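# Stack the orange-labeled carton onto the other carton

## Task

Set the carton that carries the orange label down flat on top of the second carton, keeping whichever face was up at the start still facing up; it must not overhang the lower carton's edge by more than 1 cm, it must stay there on its own without the robot supporting it, and at the end the robot must have released it and moved away.

## Robot and tools

ROBOT. There are two arms, left_arm and right_arm. Each ends in a vacuum suction cup instead of fingers. The tracked point of each arm is its cup point: the middle of the cup rim (36 mm wide) while it touches nothing. The cup opens along the cup point's own +z axis. About 4 cm back from the rim the tool widens, with a body and camera sticking out up to roughly 9 cm sideways, so leave clearance around it.

FRAME. All reported positions share one world frame: origin on the table surface midway between the arms, +z upward, +x pointing out across the table, and left_arm sitting on the +y side. The names left and right refer to arms, not to sides of a camera picture. Reported cup positions can be slightly wrong, more so when an arm reaches far.

THE 14-NUMBER ROW. Every arm command is one row of 14 plain numbers, each between -1 and 1, always covering both arms: left_arm dx, dy, dz, rx, ry, rz, left_gripper suction, then right_arm dx, dy, dz, rx, ry, rz, right_gripper suction. The six motion numbers are an offset, not a pose: they describe where the cup point should go relative to where it was measured when the action began, expressed along that cup point's own axes. A value of 1.0 equals 0.6 m for dx, dy, dz and 180 degrees for the rotation part; rx, ry, rz form a single rotation vector. Suction above 0.01 switches the vacuum on, 0.01 or less switches it off, and it stays as last set, so to keep an arm holding, resend its current suction value (sending 0 releases). An arm that should not move gets zeros for its offsets.

execute_actions takes actions: a list of actions, each a table of up to 15 rows. Each row lasts one control step of 1/30 s; a table with fewer rows repeats its final row until 15 steps are done. All rows in an action are offsets from the pose at that action's start, not from the row before. The first action of a call starts from the pose last reported. An empty list simply returns state and images. Per step the commanded pose is clipped to at most 100 mm and 16 degrees from the measured pose, so large offsets take several actions; after an action the arm stops at its last clipped pose, so command the remainder next.

move takes target (one row as above, offsets from the pose in the latest result), optional speed in m/s (0.002 to 0.5, default 0.25; rotation capped at twice that in rad/s), optional stop_force in N (13 to 80, shared by both arms), and optional blocking. Each cup point travels a straight line; both paths finish together and last 0.5 to 10 s. Nothing slows for obstacles or the other arm. With stop_force, an arm whose wrist sensor feels that much extra resistance against its motion for 2 steps backs up slightly and holds; use it only with slow speed and without turning the cup; omit it when lifting off something. blocking=false returns after 0.5 s and cannot be combined with stop_force; then use wait(0) or stop before other commands. The result adds a move: line giving the ending per arm (done, off_target, moving, held, contact, fault) and limits such as paced (pose clipped) or held (steps blocked), plus distance to target.

wait takes seconds (0 to 10) and lets time pass with commands held. stop brakes a running move. zoom_image takes camera (cam_high or cam_low) and region [x0, y0, x1, y1] in pixels, at most 504 by 504, origin top-left. finished_scene takes scene (integer) and ends that scene irreversibly, so call it only once the carton is placed, released and the arm withdrawn.

RESULTS. The state line gives each cup point's position (m), orientation quaternion in w,x,y,z order, and velocities. Hand target lines show where the controller is steering each cup. A pose unreachable line means a clearance check altered or blocked that arm's command. Step readings list positions during an action; HELD marks steps where an arm's command was held back. Wrist force and torque are in the cup point's own axes, with offsets up to about 5.5 N, noise, and saturation near 100 N; pressing on a surface shows as force pointing back into the arm. Joint torques are noisy and offset, not reliable contact signals. suction_measured near 0 means no seal; 0.83 or more is airtight; part_present turns 1 at 0.50 and back to 0 below 0.45. Camera images come from cam_high and cam_low, both 896x504, with given calibration that may be off by a few degrees and millimetres.

PICK AND PLACE. Approach the orange-label carton from above, suction on, and press the whole rim onto a flat, smooth face away from edges, seams or holes. Under vacuum the cup shortens, so the carton hangs up to about 12 mm nearer the tool. Lift, carry it over the other carton, keep it level and the same face up, lower until it rests, then turn suction off and rise at least 15 mm before moving sideways. If the cup seals onto the table, turn suction off.

AVOID. A stiff arm pushed even slightly into a firm surface can fault: 150 N external force or hitting a joint load limit freezes that arm for 10 s. Approach slowly. Do not let the arms collide, do not drop or knock anything off the table, and keep moves smooth. Motors heat while holding loads; a MOTOR HOT warning comes at 70 °C and brakes engage at 85 °C. Loose objects may occasionally get a small outside push, so check their positions before acting.

Each tool is called after "Call:" by a JSON object that holds its "name" and its "arguments".

## Session

Call:
{"name": "execute_actions", "arguments": {"actions": []}}

Scene clock: 0.00 s.
left_arm: end_effector_position=(+0.5499, +0.5055, +0.2005) suction_measured=0.00 part_present=0 end_effector_quat_wxyz=(+0.001, -0.163, +0.987, -0.001) end_effector_velocity=(+0.000, +0.000, +0.000) end_effector_angular_velocity=(-0.000, -0.001, +0.000) | right_arm: end_effector_position=(+0.5592, -0.5470, +0.1995) suction_measured=0.00 part_present=0 end_effector_quat_wxyz=(+0.000, +0.301, +0.954, -0.001) end_effector_velocity=(-0.001, -0.002, -0.000) end_effector_angular_velocity=(-0.001, +0.002, -0.003)
Joint positions: left_arm=[-0.28  -1.557  2.143 -2.16  -1.571  2.336] | right_arm=[-0.279 -1.556  2.142 -2.158 -1.572 -2.897]
Joint velocities: left_arm=[ 0.     0.     0.    -0.001  0.     0.   ] | right_arm=[-0.003 -0.     0.     0.001 -0.002 -0.   ]
Joint torques (N m, as the arm reports them, + toward a larger angle): no reading
Motor temperatures (°C, as the motors report them): left_arm=[25 27 25 32 31 33] | right_arm=[27 27 27 33 35 33]
Wrist force (N, on the end effector, along its own x y z axes, offset not removed): no reading
Wrist torque (N m, same axes, about the end effector's origin, offset not removed): no reading
Hand target (left_arm): +0.550, +0.506, +0.201; +0.001, -0.163, +0.987, -0.001
Hand target (right_arm): +0.559, -0.547, +0.200; +0.000, +0.301, +0.954, -0.001

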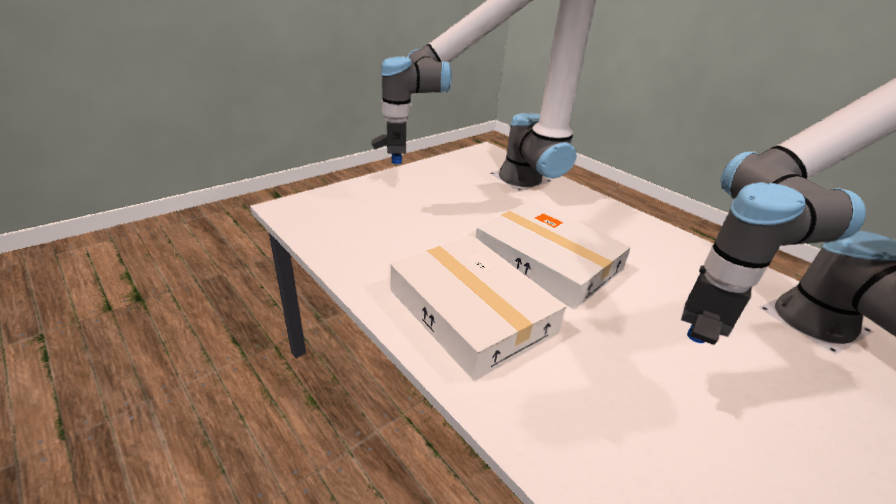

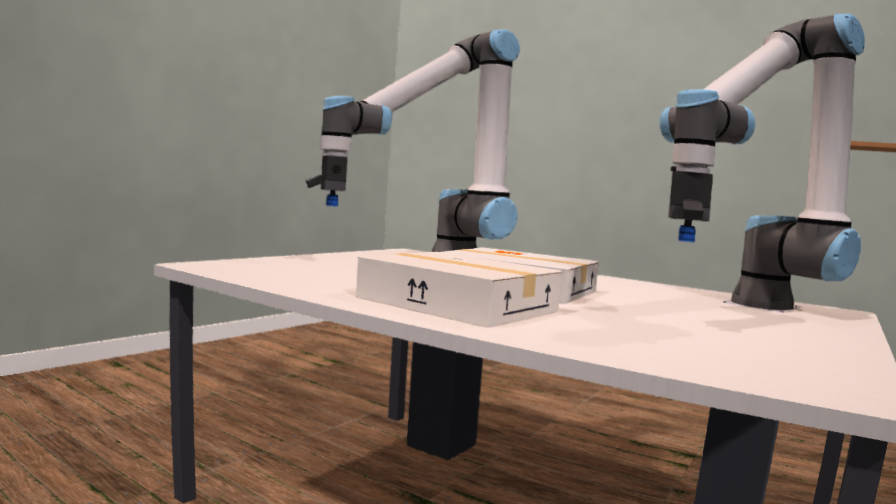

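Call:
{"name": "zoom_image", "arguments": {"camera": "cam_high", "region": [370, 190, 650, 390]}}

Call:
{"name": "zoom_image", "arguments": {"camera": "cam_low", "region": [340, 220, 620, 340]}}

Region (370, 190, 650, 390) of cam_high's 896x504 image, scaled by 1.800, with more detail than that image has; it fills the top 360 rows of this view, and the rest is white.

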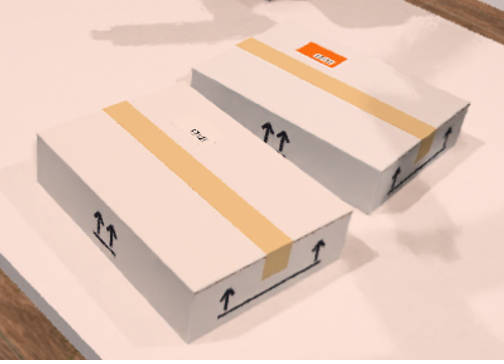

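Region (340, 220, 620, 340) of cam_low's 896x504 image, scaled by 1.800, with more detail than that image has; it fills the top 216 rows of this view, and the rest is white.

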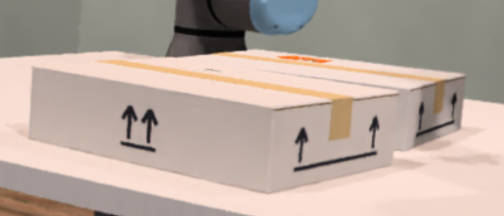

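Call:
{"name": "zoom_image", "arguments": {"camera": "cam_high", "region": [460, 190, 640, 310]}}

Region (460, 190, 640, 310) of cam_high's 896x504 image, scaled by 2.800, with more detail than that image has.

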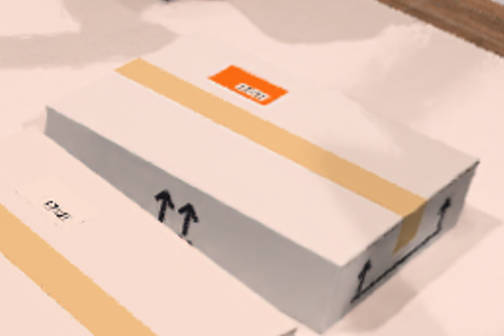

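Call:
{"name": "move", "arguments": {"target": [0,0,0,0,0,0,0,0.822,0.4905,0.125,0,0,0,0], "speed": 0.35}}

Call:
{"name": "zoom_image", "arguments": {"camera": "cam_high", "region": [460, 160, 640, 310]}}

Call:
{"name": "zoom_image", "arguments": {"camera": "cam_low", "region": [430, 200, 620, 310]}}

Scene clock: 40.60 s.
left_arm: end_effector_position=(+0.5499, +0.5055, +0.2005) suction_measured=0.00 part_present=0 end_effector_quat_wxyz=(+0.001, -0.163, +0.987, -0.001) end_effector_velocity=(+0.000, +0.001, +0.000) end_effector_angular_velocity=(-0.000, -0.000, +0.002) | right_arm: end_effector_position=(+0.3239, -0.0223, +0.1244) suction_measured=0.00 part_present=0 end_effector_quat_wxyz=(+0.001, +0.301, +0.954, -0.000) end_effector_velocity=(-0.001, +0.002, -0.000) end_effector_angular_velocity=(+0.001, +0.001, -0.001)
Joint positions: left_arm=[-0.28  -1.557  2.143 -2.16  -1.571  2.336] | right_arm=[ 0.675 -1.492  2.242 -2.322 -1.572 -1.943]
Joint velocities: left_arm=[ 0.002 -0.001  0.     0.     0.    -0.   ] | right_arm=[ 0.003  0.002 -0.002  0.     0.002  0.004]
Joint torques (N m, as the arm reports them, + toward a larger angle): left_arm=[  3.89 -39.47 -36.35  -3.78   0.21  -0.36] | right_arm=[ 16.6  -32.08 -41.89  -6.14  -2.92   1.86]
Motor temperatures (°C, as the motors report them): left_arm=[25 27 25 32 31 33] | right_arm=[27 27 27 33 35 33]
Wrist force (N, on the end effector, along its own x y z axes, offset not removed): left_arm=[0.0 -5.8 0.5] | right_arm=[1.2 -1.5 0.4]
Wrist torque (N m, same axes, about the end effector's origin, offset not removed): left_arm=[-1.07 -0.01 0.08] | right_arm=[-0.29 -0.34 0.00]
Hand target (left_arm): +0.550, +0.506, +0.201; +0.001, -0.163, +0.987, -0.001
Hand target (right_arm): +0.324, -0.022, +0.124; +0.001, +0.301, +0.954, -0.000
Off the commanded pose (left_arm): 0.000 m, 0 deg.
Off the commanded pose (right_arm): 0.001 m, 0 deg.
move: done

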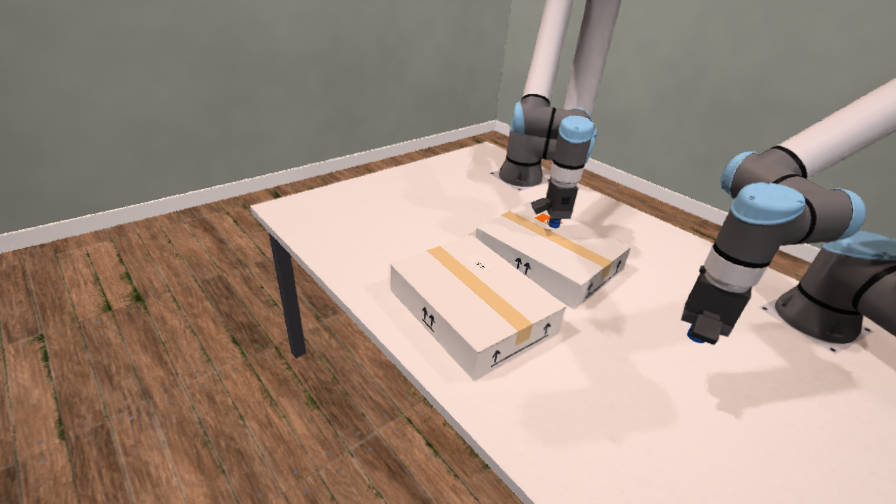

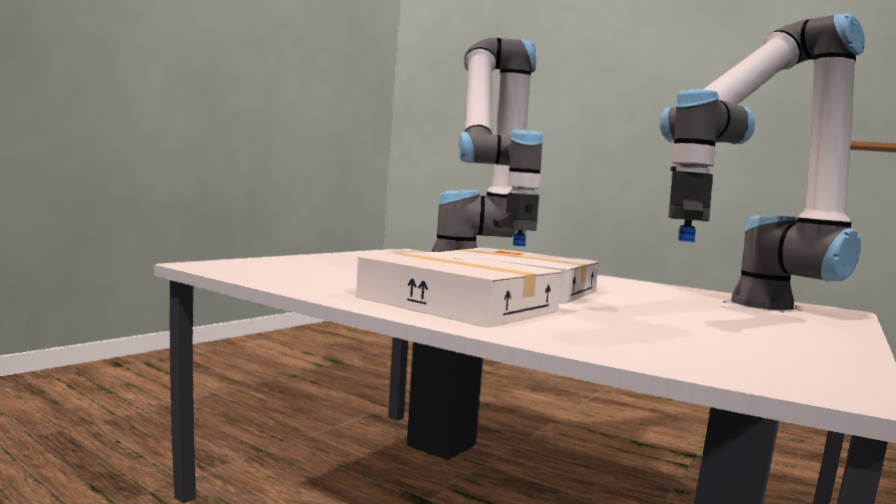

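Region (460, 160, 640, 310) of cam_high's 896x504 image, scaled by 2.800, with more detail than that image has.

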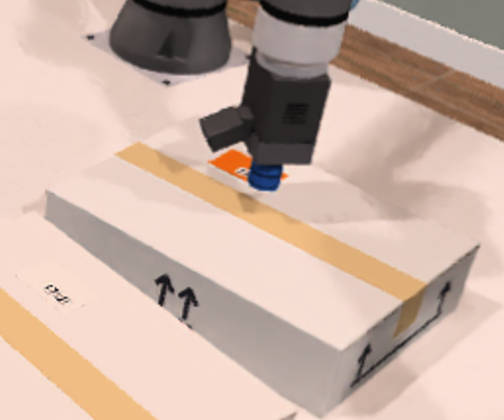

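Region (430, 200, 620, 310) of cam_low's 896x504 image, scaled by 2.653, with more detail than that image has; it fills the top 292 rows of this view, and the rest is white.

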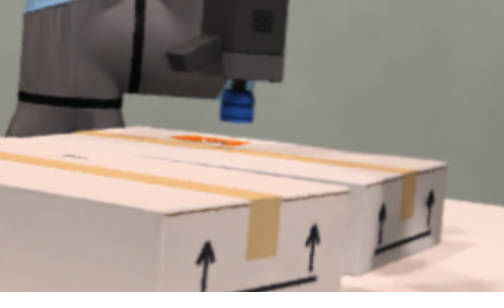

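Call:
{"name": "move", "arguments": {"target": [0,0,0,0,0,0,0,0,0,0.085,0,0,0,1], "speed": 0.015, "stop_force": 15}}

Call:
{"name": "zoom_image", "arguments": {"camera": "cam_high", "region": [460, 160, 640, 310]}}

Scene clock: 48.17 s.
left_arm: end_effector_position=(+0.5499, +0.5055, +0.2005) suction_measured=0.00 part_present=0 end_effector_quat_wxyz=(+0.001, -0.163, +0.987, -0.001) end_effector_velocity=(+0.000, +0.000, -0.000) end_effector_angular_velocity=(+0.001, +0.001, +0.001) | right_arm: end_effector_position=(+0.3239, -0.0223, +0.0808) suction_measured=1.00 part_present=1 end_effector_quat_wxyz=(+0.001, +0.301, +0.954, +0.000) end_effector_velocity=(-0.000, -0.000, +0.002) end_effector_angular_velocity=(-0.001, +0.004, -0.002)
Joint positions: left_arm=[-0.28  -1.557  2.143 -2.16  -1.571  2.336] | right_arm=[ 0.675 -1.426  2.274 -2.42  -1.572 -1.943]
Joint velocities: left_arm=[ 0.001  0.001 -0.     0.     0.    -0.   ] | right_arm=[-0.001 -0.004 -0.003  0.011  0.001  0.001]
Joint torques (N m, as the arm reports them, + toward a larger angle): left_arm=[  1.19 -40.07 -36.04  -4.15  -0.19   0.02] | right_arm=[-19.49 -45.74 -36.61  -2.16   1.28  -2.17]
Motor temperatures (°C, as the motors report them): left_arm=[25 27 25 32 31 33] | right_arm=[27 27 27 33 35 33]
Wrist force (N, on the end effector, along its own x y z axes, offset not removed): left_arm=[0.8 -2.9 0.8] | right_arm=[6.8 -20.7 -38.7]
Wrist torque (N m, same axes, about the end effector's origin, offset not removed): left_arm=[-0.50 -0.17 0.06] | right_arm=[-0.38 -0.26 0.01]
Hand target (left_arm): +0.550, +0.506, +0.201; +0.001, -0.163, +0.987, -0.001
Hand target (right_arm): +0.324, -0.022, +0.081; +0.001, +0.301, +0.954, +0.000
Off the commanded pose (left_arm): 0.000 m, 0 deg.
Off the commanded pose (right_arm): 0.007 m, 0 deg.
move: contact (right_arm)

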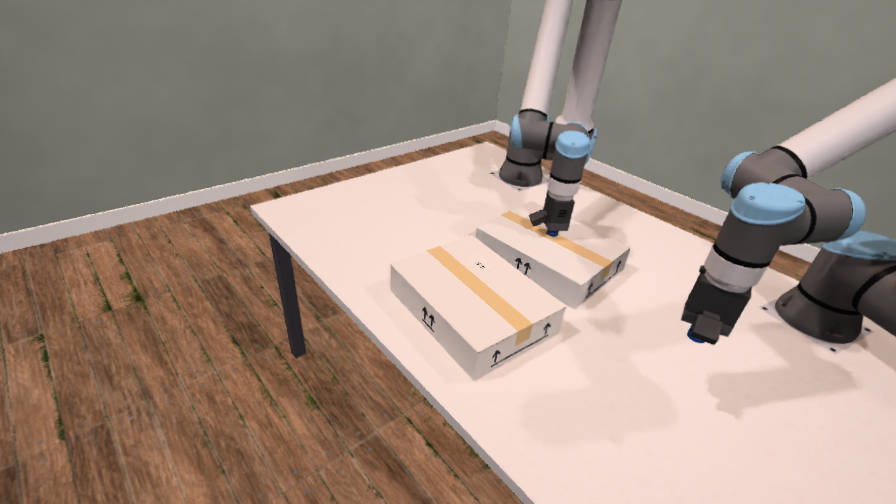

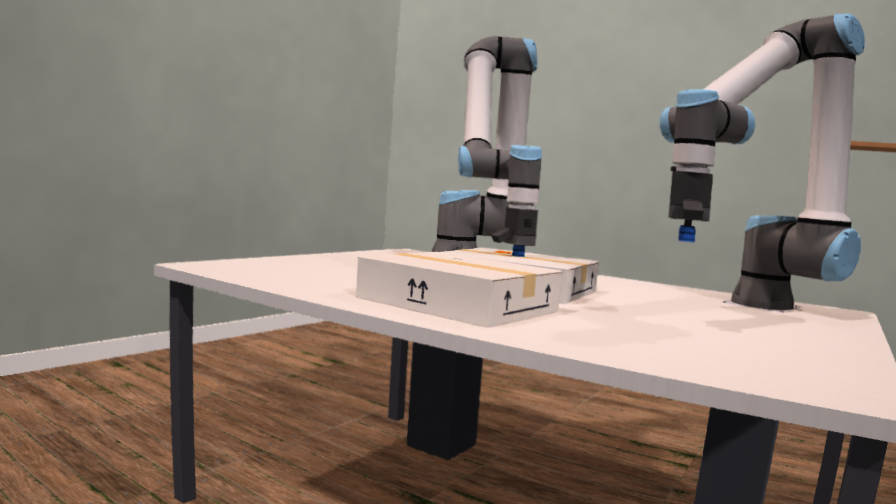

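Region (460, 160, 640, 310) of cam_high's 896x504 image, scaled by 2.800, with more detail than that image has.

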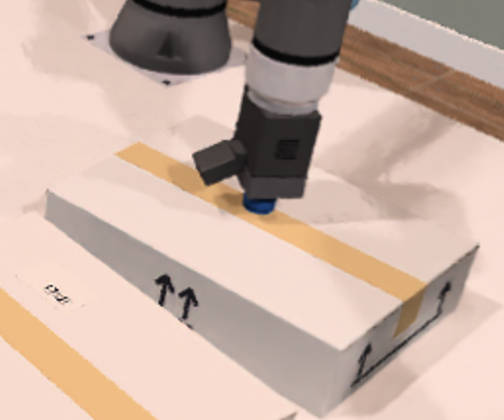

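Height ≈0.093. Test lift.

Call:
{"name": "move", "arguments": {"target": [0,0,0,0,0,0,0,0,0,-0.04,0,0,0,1], "speed": 0.02}}

Scene clock: 54.20 s.
left_arm: end_effector_position=(+0.5499, +0.5055, +0.2005) suction_measured=0.00 part_present=0 end_effector_quat_wxyz=(+0.001, -0.163, +0.987, -0.001) end_effector_velocity=(+0.000, -0.000, +0.000) end_effector_angular_velocity=(-0.000, -0.000, -0.000) | right_arm: end_effector_position=(+0.3239, -0.0223, +0.1047) suction_measured=1.00 part_present=1 end_effector_quat_wxyz=(+0.001, +0.301, +0.954, +0.000) end_effector_velocity=(+0.000, -0.000, +0.001) end_effector_angular_velocity=(-0.001, +0.001, +0.001)
Joint positions: left_arm=[-0.28  -1.557  2.143 -2.16  -1.571  2.336] | right_arm=[ 0.675 -1.463  2.257 -2.366 -1.572 -1.943]
Joint velocities: left_arm=[ 0.  0. -0. -0. -0.  0.] | right_arm=[-0.001 -0.002 -0.001  0.005 -0.001 -0.001]
Joint torques (N m, as the arm reports them, + toward a larger angle): left_arm=[  1.9  -41.03 -36.14  -3.89   0.15   0.16] | right_arm=[ -8.94 -75.65 -56.72  -5.09   1.33   1.24]
Motor temperatures (°C, as the motors report them): left_arm=[25 27 25 32 31 33] | right_arm=[27 27 27 33 35 33]
Wrist force (N, on the end effector, along its own x y z axes, offset not removed): left_arm=[-0.2 -3.3 -0.1] | right_arm=[0.5 1.4 28.0]
Wrist torque (N m, same axes, about the end effector's origin, offset not removed): left_arm=[-0.63 -0.03 0.06] | right_arm=[0.26 -0.21 0.02]
Hand target (left_arm): +0.550, +0.506, +0.201; +0.001, -0.163, +0.987, -0.001
Hand target (right_arm): +0.324, -0.022, +0.105; +0.001, +0.301, +0.954, +0.000
Off the commanded pose (left_arm): 0.000 m, 0 deg.
Off the commanded pose (right_arm): 0.000 m, 0 deg.
move: done

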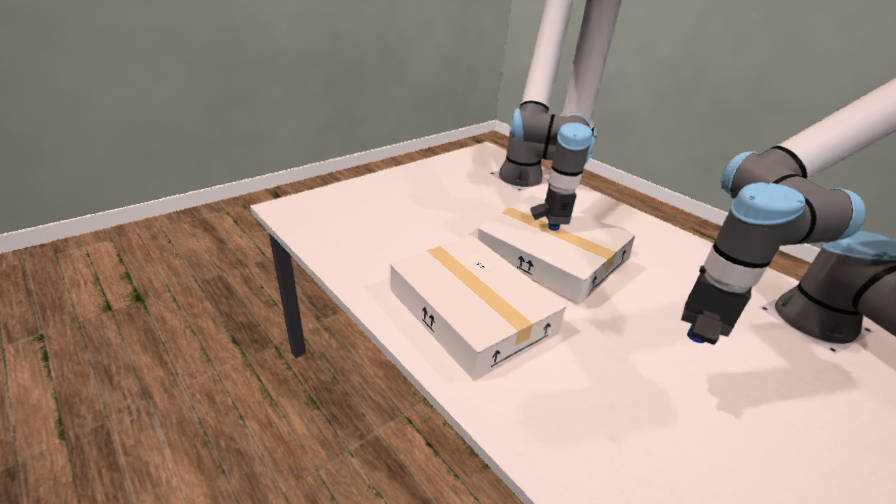

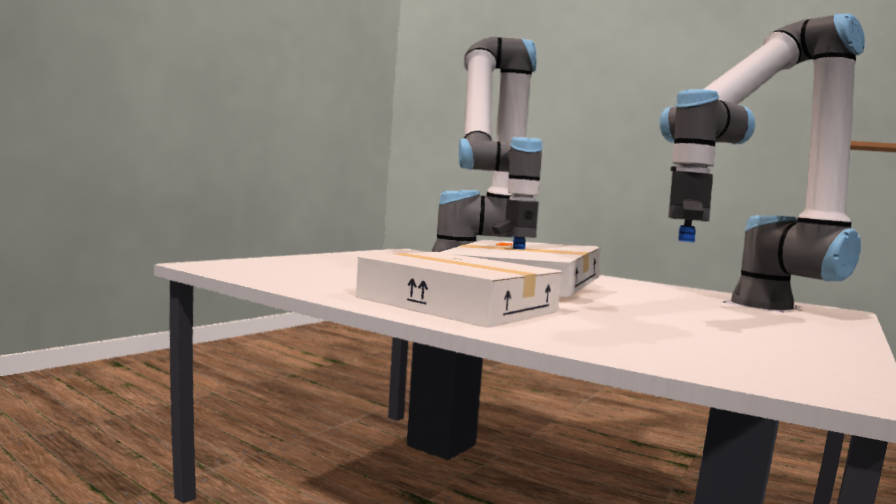

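Call:
{"name": "move", "arguments": {"target": [0,0,0,0,0,0,0,0,0,-0.03,0,0,0,1], "speed": 0.02}}

Call:
{"name": "zoom_image", "arguments": {"camera": "cam_high", "region": [460, 160, 660, 310]}}

Scene clock: 61.10 s.
left_arm: end_effector_position=(+0.5499, +0.5055, +0.2005) suction_measured=0.00 part_present=0 end_effector_quat_wxyz=(+0.001, -0.163, +0.987, -0.001) end_effector_velocity=(-0.000, -0.000, +0.000) end_effector_angular_velocity=(-0.000, -0.000, -0.000) | right_arm: end_effector_position=(+0.3239, -0.0224, +0.1226) suction_measured=1.00 part_present=1 end_effector_quat_wxyz=(+0.001, +0.301, +0.954, +0.000) end_effector_velocity=(+0.001, -0.000, +0.002) end_effector_angular_velocity=(+0.001, -0.001, -0.002)
Joint positions: left_arm=[-0.28  -1.557  2.143 -2.16  -1.571  2.336] | right_arm=[ 0.675 -1.489  2.243 -2.326 -1.572 -1.943]
Joint velocities: left_arm=[-0.001 -0.     0.    -0.    -0.    -0.   ] | right_arm=[-0.001 -0.002 -0.001  0.002  0.     0.001]
Joint torques (N m, as the arm reports them, + toward a larger angle): left_arm=[ -0.19 -40.07 -36.76  -3.66   0.14  -0.07] | right_arm=[ 13.5  -71.18 -57.17  -4.28   1.37  -0.3 ]
Motor temperatures (°C, as the motors report them): left_arm=[25 27 25 32 31 33] | right_arm=[27 27 27 33 35 33]
Wrist force (N, on the end effector, along its own x y z axes, offset not removed): left_arm=[0.0 -4.8 1.5] | right_arm=[0.8 1.0 28.0]
Wrist torque (N m, same axes, about the end effector's origin, offset not removed): left_arm=[-0.86 -0.03 0.06] | right_arm=[0.17 -0.14 0.01]
Hand target (left_arm): +0.550, +0.506, +0.201; +0.001, -0.163, +0.987, -0.001
Hand target (right_arm): +0.324, -0.022, +0.123; +0.001, +0.301, +0.954, +0.000
Off the commanded pose (left_arm): 0.000 m, 0 deg.
Off the commanded pose (right_arm): 0.000 m, 0 deg.
move: done

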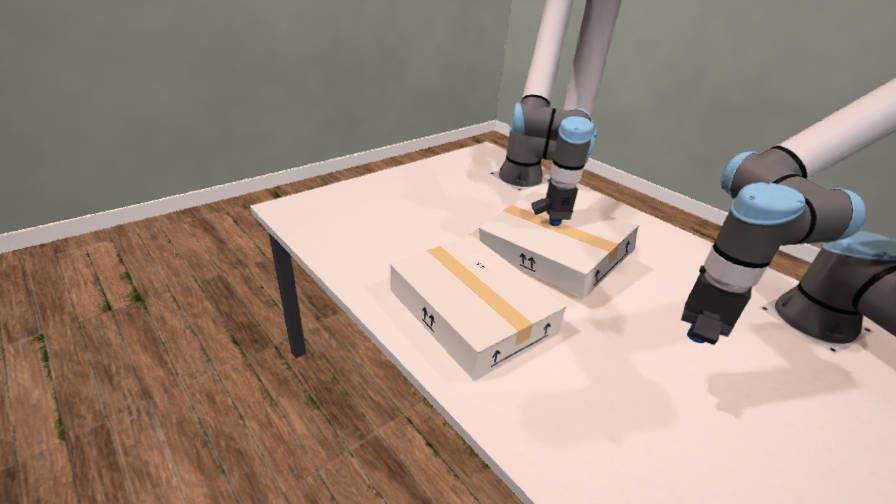

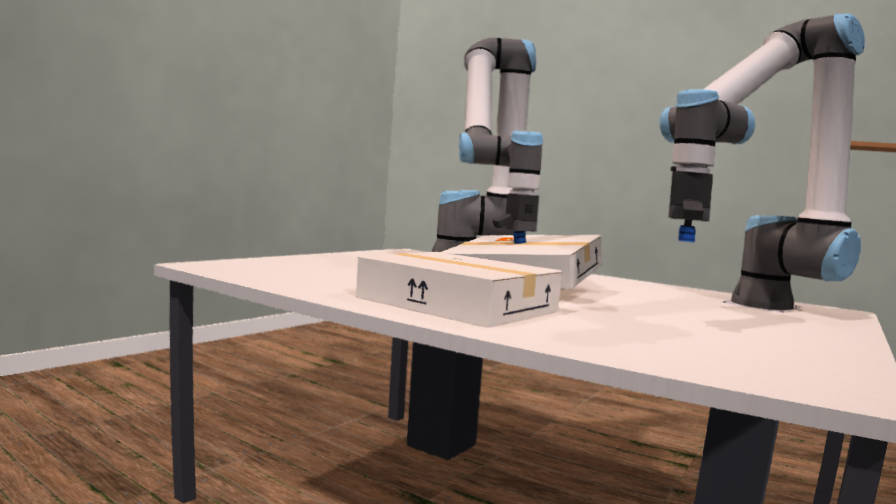

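Region (460, 160, 660, 310) of cam_high's 896x504 image, scaled by 2.520, with more detail than that image has; it fills the top 378 rows of this view, and the rest is white.

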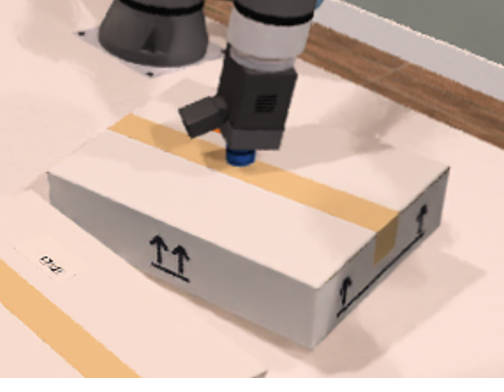

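Call:
{"name": "move", "arguments": {"target": [0,0,0,0,0,0,0,0,0,0.064,0,0,0,1], "speed": 0.03}}

Call:
{"name": "execute_actions", "arguments": {"actions": [[[0,0,0,0,0,0,0,0,0,0,0,0,0,0]]]}}

Call:
{"name": "move", "arguments": {"target": [0,0,0,0,0,0,0,0,0,-0.05,0,0,0,0], "speed": 0.06}}

Scene clock: 69.57 s.
left_arm: end_effector_position=(+0.5499, +0.5055, +0.2005) suction_measured=0.00 part_present=0 end_effector_quat_wxyz=(+0.001, -0.163, +0.987, -0.001) end_effector_velocity=(+0.000, -0.000, +0.000) end_effector_angular_velocity=(-0.001, -0.002, +0.000) | right_arm: end_effector_position=(+0.3239, -0.0223, +0.0843) suction_measured=1.00 part_present=1 end_effector_quat_wxyz=(+0.001, +0.301, +0.954, +0.000) end_effector_velocity=(-0.000, +0.000, -0.002) end_effector_angular_velocity=(+0.000, -0.000, +0.001)
Joint positions: left_arm=[-0.28  -1.557  2.143 -2.16  -1.571  2.336] | right_arm=[ 0.675 -1.431  2.272 -2.412 -1.572 -1.943]
Joint velocities: left_arm=[-0.    -0.    -0.    -0.001  0.    -0.   ] | right_arm=[ 0.001  0.003  0.001 -0.004 -0.    -0.001]
Joint torques (N m, as the arm reports them, + toward a larger angle): left_arm=[ -1.19 -41.31 -36.96  -3.38   0.02  -0.31] | right_arm=[  7.93 -51.36 -33.94  -8.24   1.5   -2.27]
Motor temperatures (°C, as the motors report them): left_arm=[25 27 25 32 31 33] | right_arm=[27 27 27 33 35 33]
Wrist force (N, on the end effector, along its own x y z axes, offset not removed): left_arm=[1.1 -5.4 1.8] | right_arm=[0.9 -0.5 24.1]
Wrist torque (N m, same axes, about the end effector's origin, offset not removed): left_arm=[-0.92 -0.21 0.02] | right_arm=[-0.09 -0.12 0.04]
Hand target (left_arm): +0.550, +0.506, +0.201; +0.001, -0.163, +0.987, -0.001
Hand target (right_arm): +0.324, -0.022, +0.084; +0.001, +0.301, +0.954, +0.000
Off the commanded pose (left_arm): 0.000 m, 0 deg.
Off the commanded pose (right_arm): 0.000 m, 0 deg.
move: done

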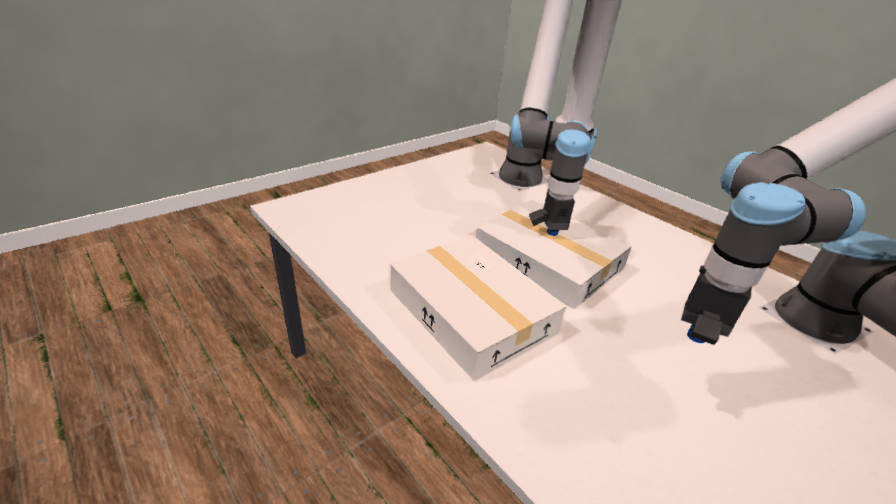

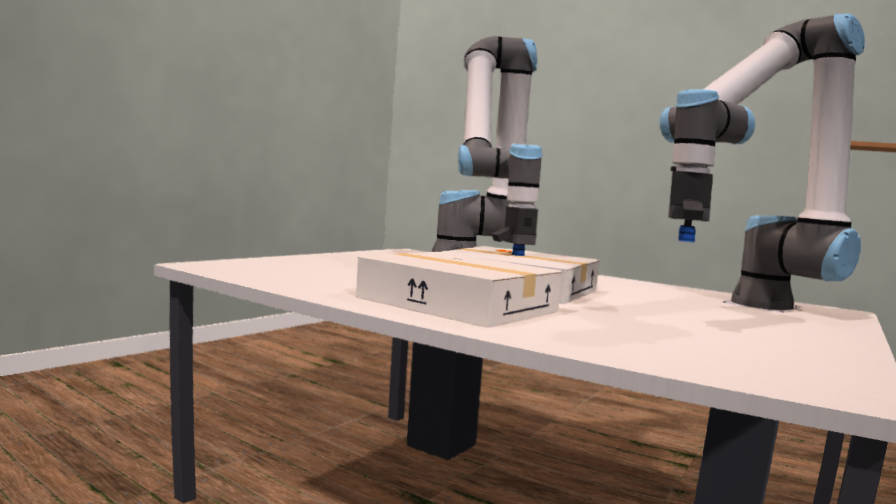

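Scene clock: 70.07 s.
left_arm: end_effector_position=(+0.5499, +0.5055, +0.2005) suction_measured=0.00 part_present=0 end_effector_quat_wxyz=(+0.001, -0.163, +0.987, -0.001) end_effector_velocity=(+0.000, -0.000, +0.000) end_effector_angular_velocity=(-0.000, -0.000, -0.000) | right_arm: end_effector_position=(+0.3239, -0.0223, +0.0843) suction_measured=0.00 part_present=0 end_effector_quat_wxyz=(+0.001, +0.301, +0.954, +0.000) end_effector_velocity=(-0.000, -0.001, -0.000) end_effector_angular_velocity=(-0.001, +0.003, +0.001)
Joint positions: left_arm=[-0.28  -1.557  2.143 -2.16  -1.571  2.336] | right_arm=[ 0.675 -1.431  2.272 -2.412 -1.572 -1.943]
Joint velocities: left_arm=[-0.  0. -0. -0.  0. -0.] | right_arm=[-0.001 -0.    -0.     0.003  0.001 -0.002]
Joint torques (N m, as the arm reports them, + toward a larger angle): left_arm=[  2.42 -39.84 -35.18  -4.1    0.13  -0.17] | right_arm=[  6.98 -51.32 -39.58  -1.3    1.51  -2.24]
Motor temperatures (°C, as the motors report them): left_arm=[25 27 25 32 31 33] | right_arm=[27 27 27 33 35 33]
Wrist force (N, on the end effector, along its own x y z axes, offset not removed): left_arm=[0.8 -5.5 -0.5] | right_arm=[5.3 -6.7 -12.9]
Wrist torque (N m, same axes, about the end effector's origin, offset not removed): left_arm=[-1.02 -0.19 0.04] | right_arm=[-0.53 -0.36 -0.04]
Hand target (left_arm): +0.550, +0.506, +0.201; +0.001, -0.163, +0.987, -0.001
Hand target (right_arm): +0.324, -0.022, +0.084; +0.001, +0.301, +0.954, +0.000
Off the commanded pose (left_arm): 0.000 m, 0 deg.
Off the commanded pose (right_arm): 0.000 m, 0 deg.
Step readings (end_effector_position):
0: left_arm (+0.5499, +0.5055, +0.2005) | right_arm (+0.3239, -0.0223, +0.0843)
1: left_arm (+0.5499, +0.5055, +0.2005) | right_arm (+0.3239, -0.0223, +0.0843)
2: left_arm (+0.5499, +0.5055, +0.2005) | right_arm (+0.3239, -0.0223, +0.0843)
4: left_arm (+0.5499, +0.5055, +0.2005) | right_arm (+0.3240, -0.0223, +0.0843)
8: left_arm (+0.5499, +0.5055, +0.2005) | right_arm (+0.3240, -0.0223, +0.0843)
15: end_effector_position above

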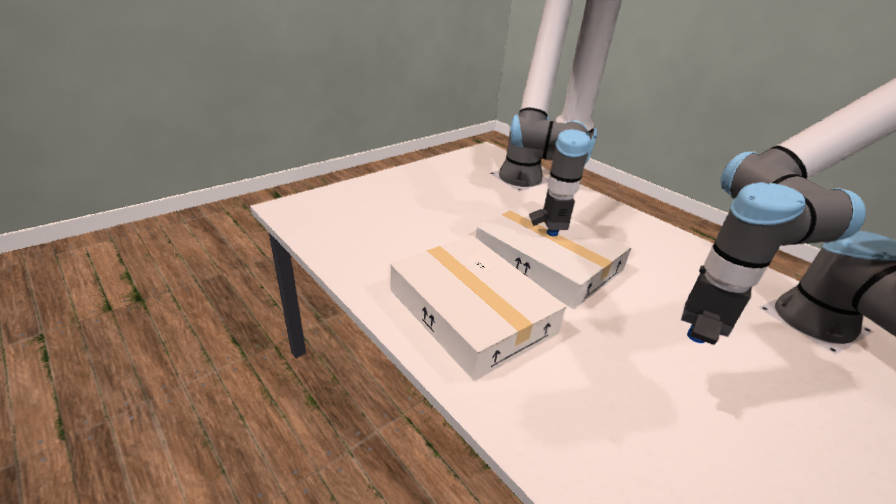

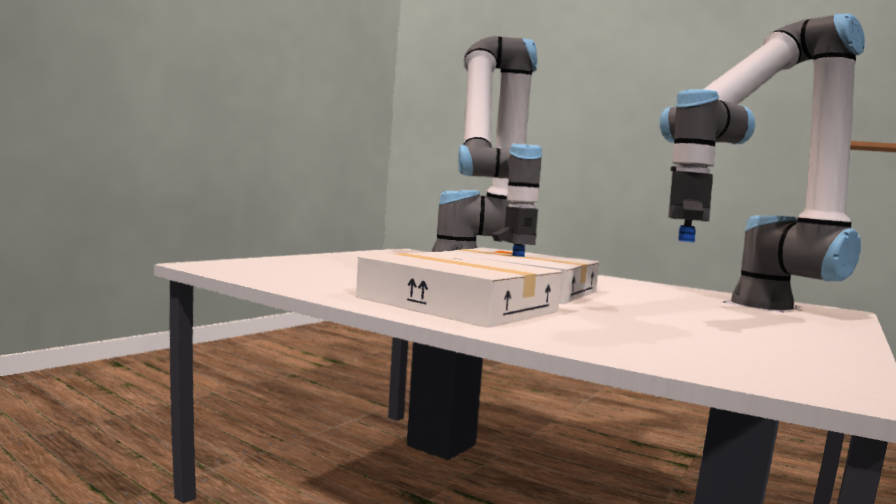

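Scene clock: 70.97 s.
left_arm: end_effector_position=(+0.5499, +0.5055, +0.2005) suction_measured=0.00 part_present=0 end_effector_quat_wxyz=(+0.001, -0.163, +0.987, -0.001) end_effector_velocity=(-0.000, -0.001, -0.000) end_effector_angular_velocity=(+0.000, +0.000, -0.002) | right_arm: end_effector_position=(+0.3239, -0.0223, +0.1142) suction_measured=0.00 part_present=0 end_effector_quat_wxyz=(+0.001, +0.301, +0.954, +0.000) end_effector_velocity=(-0.000, +0.000, +0.001) end_effector_angular_velocity=(-0.001, +0.002, +0.001)
Joint positions: left_arm=[-0.28  -1.557  2.143 -2.16  -1.571  2.336] | right_arm=[ 0.675 -1.477  2.25  -2.345 -1.572 -1.943]
Joint velocities: left_arm=[-0.001  0.     0.     0.    -0.     0.   ] | right_arm=[ 0.    -0.002 -0.001  0.005  0.    -0.   ]
Joint torques (N m, as the arm reports them, + toward a larger angle): left_arm=[  3.45 -43.75 -35.33  -3.44  -0.13  -0.1 ] | right_arm=[ 16.53 -55.69 -42.14  -0.98   1.51   0.36]
Motor temperatures (°C, as the motors report them): left_arm=[25 27 25 32 31 33] | right_arm=[27 27 27 33 35 33]
Wrist force (N, on the end effector, along its own x y z axes, offset not removed): left_arm=[3.0 -4.8 -0.7] | right_arm=[0.4 -1.1 -0.7]
Wrist torque (N m, same axes, about the end effector's origin, offset not removed): left_arm=[-0.89 -0.59 0.10] | right_arm=[-0.14 -0.24 0.01]
Hand target (left_arm): +0.550, +0.506, +0.201; +0.001, -0.163, +0.987, -0.001
Hand target (right_arm): +0.324, -0.022, +0.114; +0.001, +0.301, +0.954, +0.000
Off the commanded pose (left_arm): 0.000 m, 0 deg.
Off the commanded pose (right_arm): 0.000 m, 0 deg.
move: done

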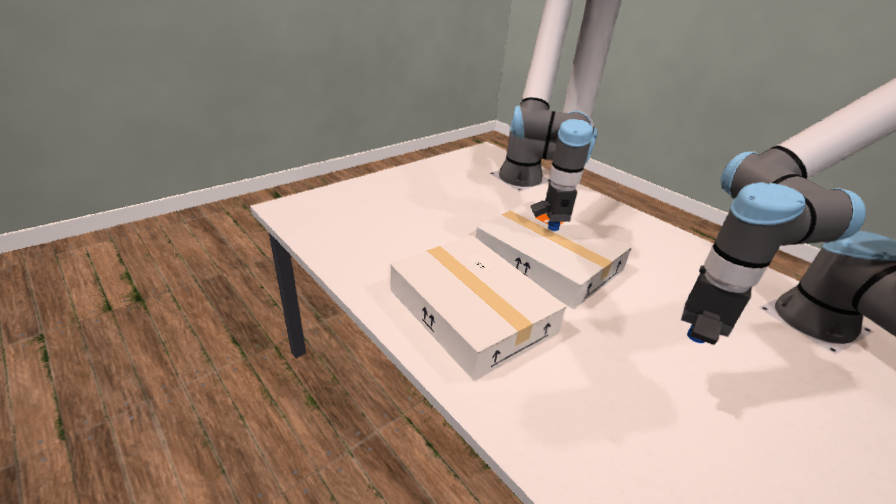

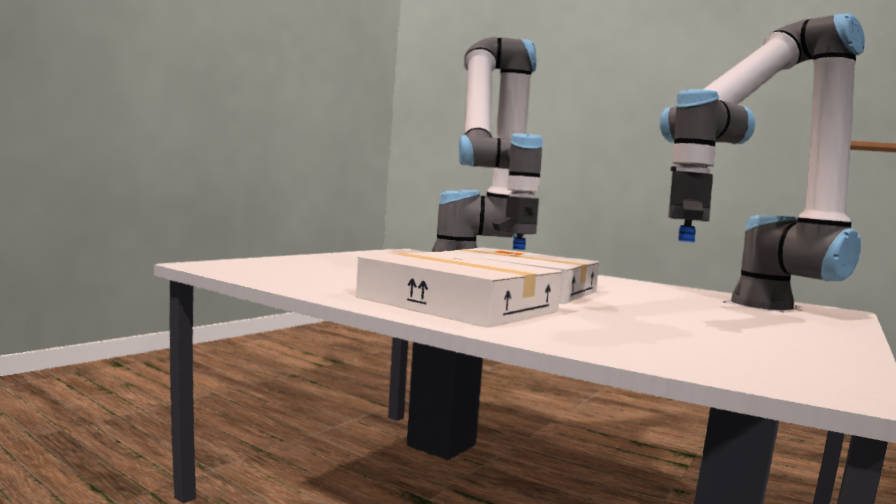

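Call:
{"name": "move", "arguments": {"target": [0.732,-0.497,0.148,0,0,0,0,-0.259,-0.0587,0.005,0,0,0,0], "speed": 0.3}}

Call:
{"name": "move", "arguments": {"target": [0,0,0.06,0,0,0,1,0,0,0.06,0,0,0,1], "speed": 0.012, "stop_force": 14}}

Scene clock: 82.67 s.
left_arm: end_effector_position=(+0.2285, +0.0819, +0.1117) suction_measured=0.00 part_present=0 end_effector_quat_wxyz=(-0.000, -0.163, +0.987, -0.002) end_effector_velocity=(-0.001, -0.002, -0.000) end_effector_angular_velocity=(-0.000, -0.000, -0.001) | right_arm: end_effector_position=(+0.4311, -0.1405, +0.1112) suction_measured=0.00 part_present=0 end_effector_quat_wxyz=(+0.001, +0.301, +0.954, -0.000) end_effector_velocity=(-0.000, +0.001, +0.000) end_effector_angular_velocity=(+0.001, +0.000, +0.002)
Joint positions: left_arm=[-1.16  -1.457  2.234 -2.351 -1.571  1.456] | right_arm=[ 0.413 -1.475  2.255 -2.352 -1.572 -2.205]
Joint velocities: left_arm=[-0.003  0.002 -0.002 -0.001  0.    -0.002] | right_arm=[ 0.    -0.    -0.     0.     0.001 -0.001]
Joint torques (N m, as the arm reports them, + toward a larger angle): left_arm=[-15.28 -31.53 -42.79  -7.06   2.62  -4.71] | right_arm=[-18.14 -33.28 -42.5   -6.14   2.89  -2.1 ]
Motor temperatures (°C, as the motors report them): left_arm=[25 27 25 32 31 33] | right_arm=[27 27 27 33 35 33]
Wrist force (N, on the end effector, along its own x y z axes, offset not removed): left_arm=[1.5 -4.2 -1.6] | right_arm=[0.8 -0.8 -0.5]
Wrist torque (N m, same axes, about the end effector's origin, offset not removed): left_arm=[-0.78 -0.32 0.03] | right_arm=[-0.10 -0.29 -0.01]
Hand target (left_arm): +0.228, +0.082, +0.112; -0.000, -0.163, +0.987, -0.002
Hand target (right_arm): +0.431, -0.141, +0.111; +0.001, +0.301, +0.954, -0.000
Off the commanded pose (left_arm): 0.002 m, 0 deg.
Off the commanded pose (right_arm): 0.000 m, 0 deg.
move: done

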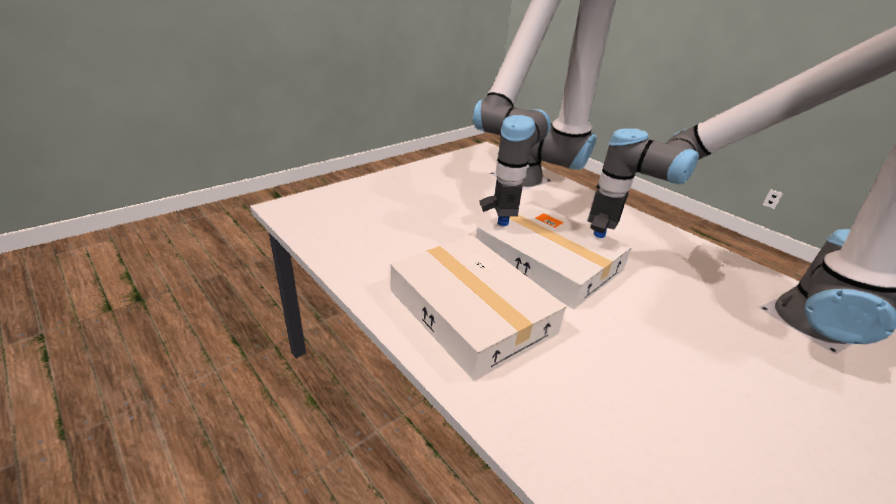

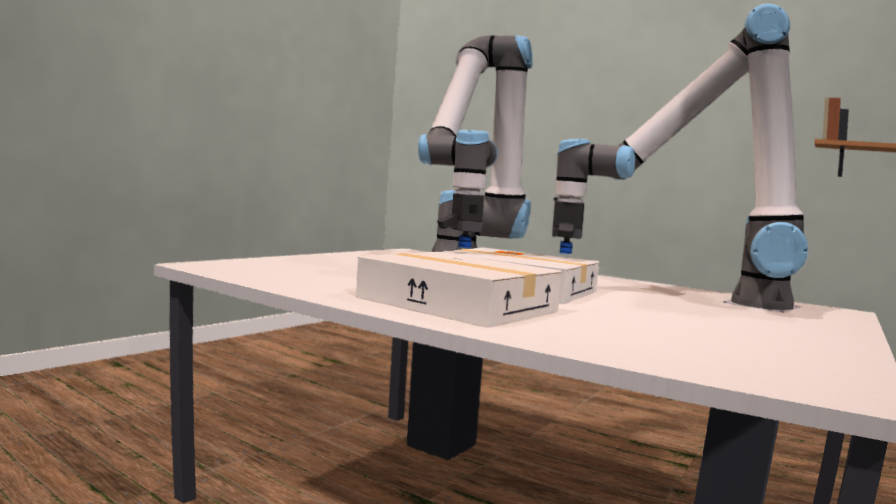

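Scene clock: 85.60 s.
left_arm: end_effector_position=(+0.2285, +0.0819, +0.0816) suction_measured=1.00 part_present=1 end_effector_quat_wxyz=(-0.000, -0.163, +0.987, -0.002) end_effector_velocity=(-0.001, -0.000, +0.002) end_effector_angular_velocity=(+0.002, +0.000, -0.002) | right_arm: end_effector_position=(+0.4311, -0.1406, +0.0807) suction_measured=1.00 part_present=1 end_effector_quat_wxyz=(+0.001, +0.301, +0.954, -0.000) end_effector_velocity=(-0.001, -0.001, +0.002) end_effector_angular_velocity=(-0.001, +0.005, -0.002)
Joint positions: left_arm=[-1.16  -1.412  2.255 -2.418 -1.571  1.456] | right_arm=[ 0.413 -1.428  2.276 -2.421 -1.572 -2.205]
Joint velocities: left_arm=[-0.002 -0.003 -0.002  0.008  0.    -0.   ] | right_arm=[-0.001 -0.004 -0.002  0.012  0.001  0.001]
Joint torques (N m, as the arm reports them, + toward a larger angle): left_arm=[ 11.14 -38.13 -29.36   1.43  -0.64   3.83] | right_arm=[ 13.74 -36.79 -33.37  -0.58   0.72   1.64]
Motor temperatures (°C, as the motors report them): left_arm=[25 27 25 32 31 33] | right_arm=[27 27 27 33 35 33]
Wrist force (N, on the end effector, along its own x y z axes, offset not removed): left_arm=[0.4 10.4 -42.1] | right_arm=[3.2 -18.0 -40.4]
Wrist torque (N m, same axes, about the end effector's origin, offset not removed): left_arm=[-0.14 -0.05 0.04] | right_arm=[-0.44 -0.22 -0.04]
Hand target (left_arm): +0.229, +0.082, +0.082; -0.000, -0.163, +0.987, -0.002
Hand target (right_arm): +0.431, -0.141, +0.081; +0.001, +0.301, +0.954, -0.000
Off the commanded pose (left_arm): 0.006 m, 0 deg.
Off the commanded pose (right_arm): 0.006 m, 0 deg.
move: contact (left_arm, right_arm)

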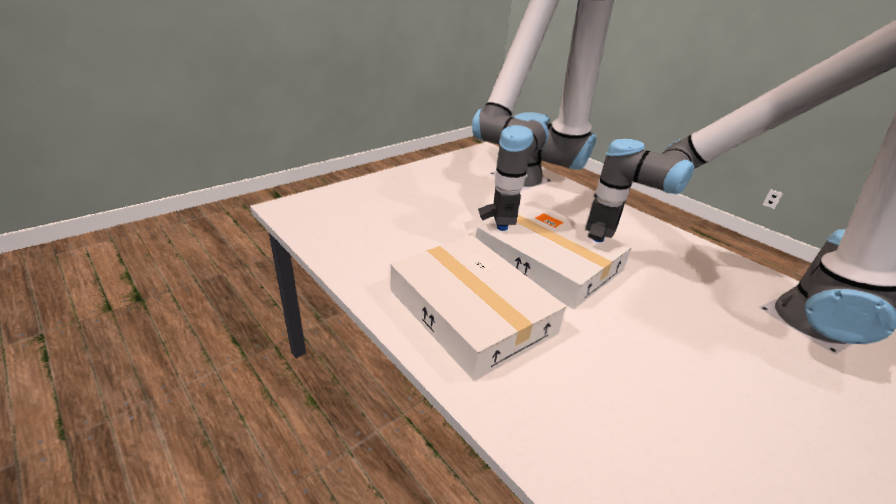

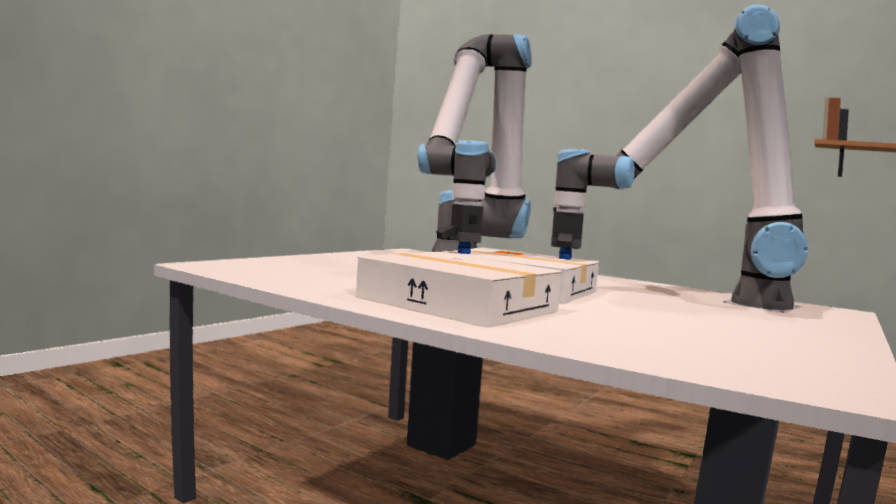

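Call:
{"name": "move", "arguments": {"target": [0,0,-0.07,0,0,0,1,0,0,-0.07,0,0,0,1], "speed": 0.04}}

Scene clock: 90.53 s.
left_arm: end_effector_position=(+0.2285, +0.0820, +0.1236) suction_measured=1.00 part_present=1 end_effector_quat_wxyz=(-0.000, -0.163, +0.987, -0.002) end_effector_velocity=(-0.000, -0.000, +0.001) end_effector_angular_velocity=(+0.000, +0.000, -0.001) | right_arm: end_effector_position=(+0.4310, -0.1406, +0.1227) suction_measured=1.00 part_present=1 end_effector_quat_wxyz=(+0.001, +0.301, +0.954, -0.000) end_effector_velocity=(-0.000, +0.001, +0.002) end_effector_angular_velocity=(+0.001, -0.000, +0.000)
Joint positions: left_arm=[-1.16  -1.474  2.225 -2.325 -1.571  1.456] | right_arm=[ 0.413 -1.491  2.246 -2.327 -1.572 -2.205]
Joint velocities: left_arm=[-0.001 -0.001 -0.001  0.003  0.     0.   ] | right_arm=[ 0.002 -0.002 -0.001  0.003  0.001  0.001]
Joint torques (N m, as the arm reports them, + toward a larger angle): left_arm=[  6.46 -59.76 -49.67  -1.78  -0.97   3.29] | right_arm=[ 14.13 -65.72 -51.26  -3.16  -3.04   1.22]
Motor temperatures (°C, as the motors report them): left_arm=[25 27 25 32 31 33] | right_arm=[27 27 27 33 35 33]
Wrist force (N, on the end effector, along its own x y z axes, offset not removed): left_arm=[1.3 -3.2 12.4] | right_arm=[-0.3 0.9 12.9]
Wrist torque (N m, same axes, about the end effector's origin, offset not removed): left_arm=[-0.54 -0.26 -0.02] | right_arm=[0.14 -0.09 -0.03]
Hand target (left_arm): +0.228, +0.082, +0.124; -0.000, -0.163, +0.987, -0.002
Hand target (right_arm): +0.431, -0.141, +0.123; +0.001, +0.301, +0.954, -0.000
Off the commanded pose (left_arm): 0.000 m, 0 deg.
Off the commanded pose (right_arm): 0.000 m, 0 deg.
move: done

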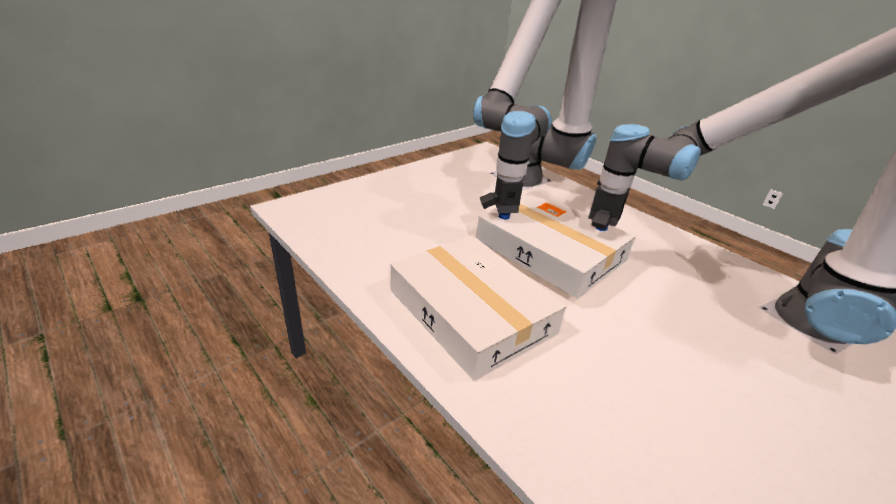

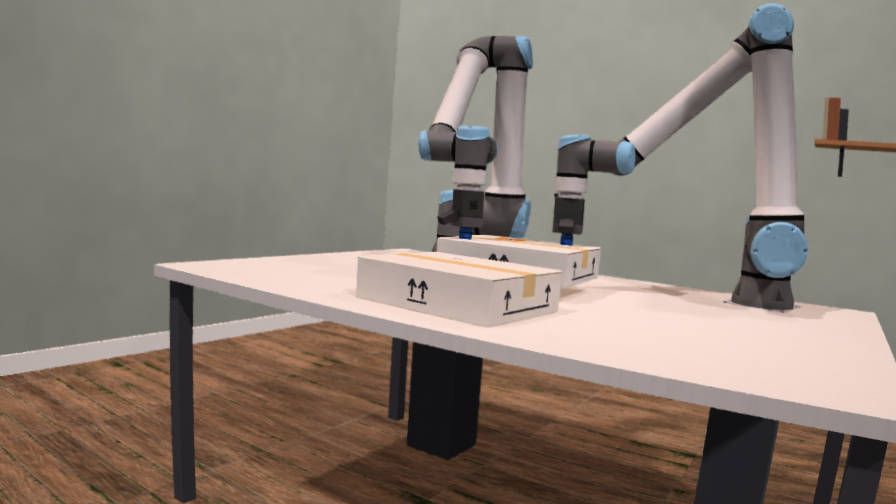

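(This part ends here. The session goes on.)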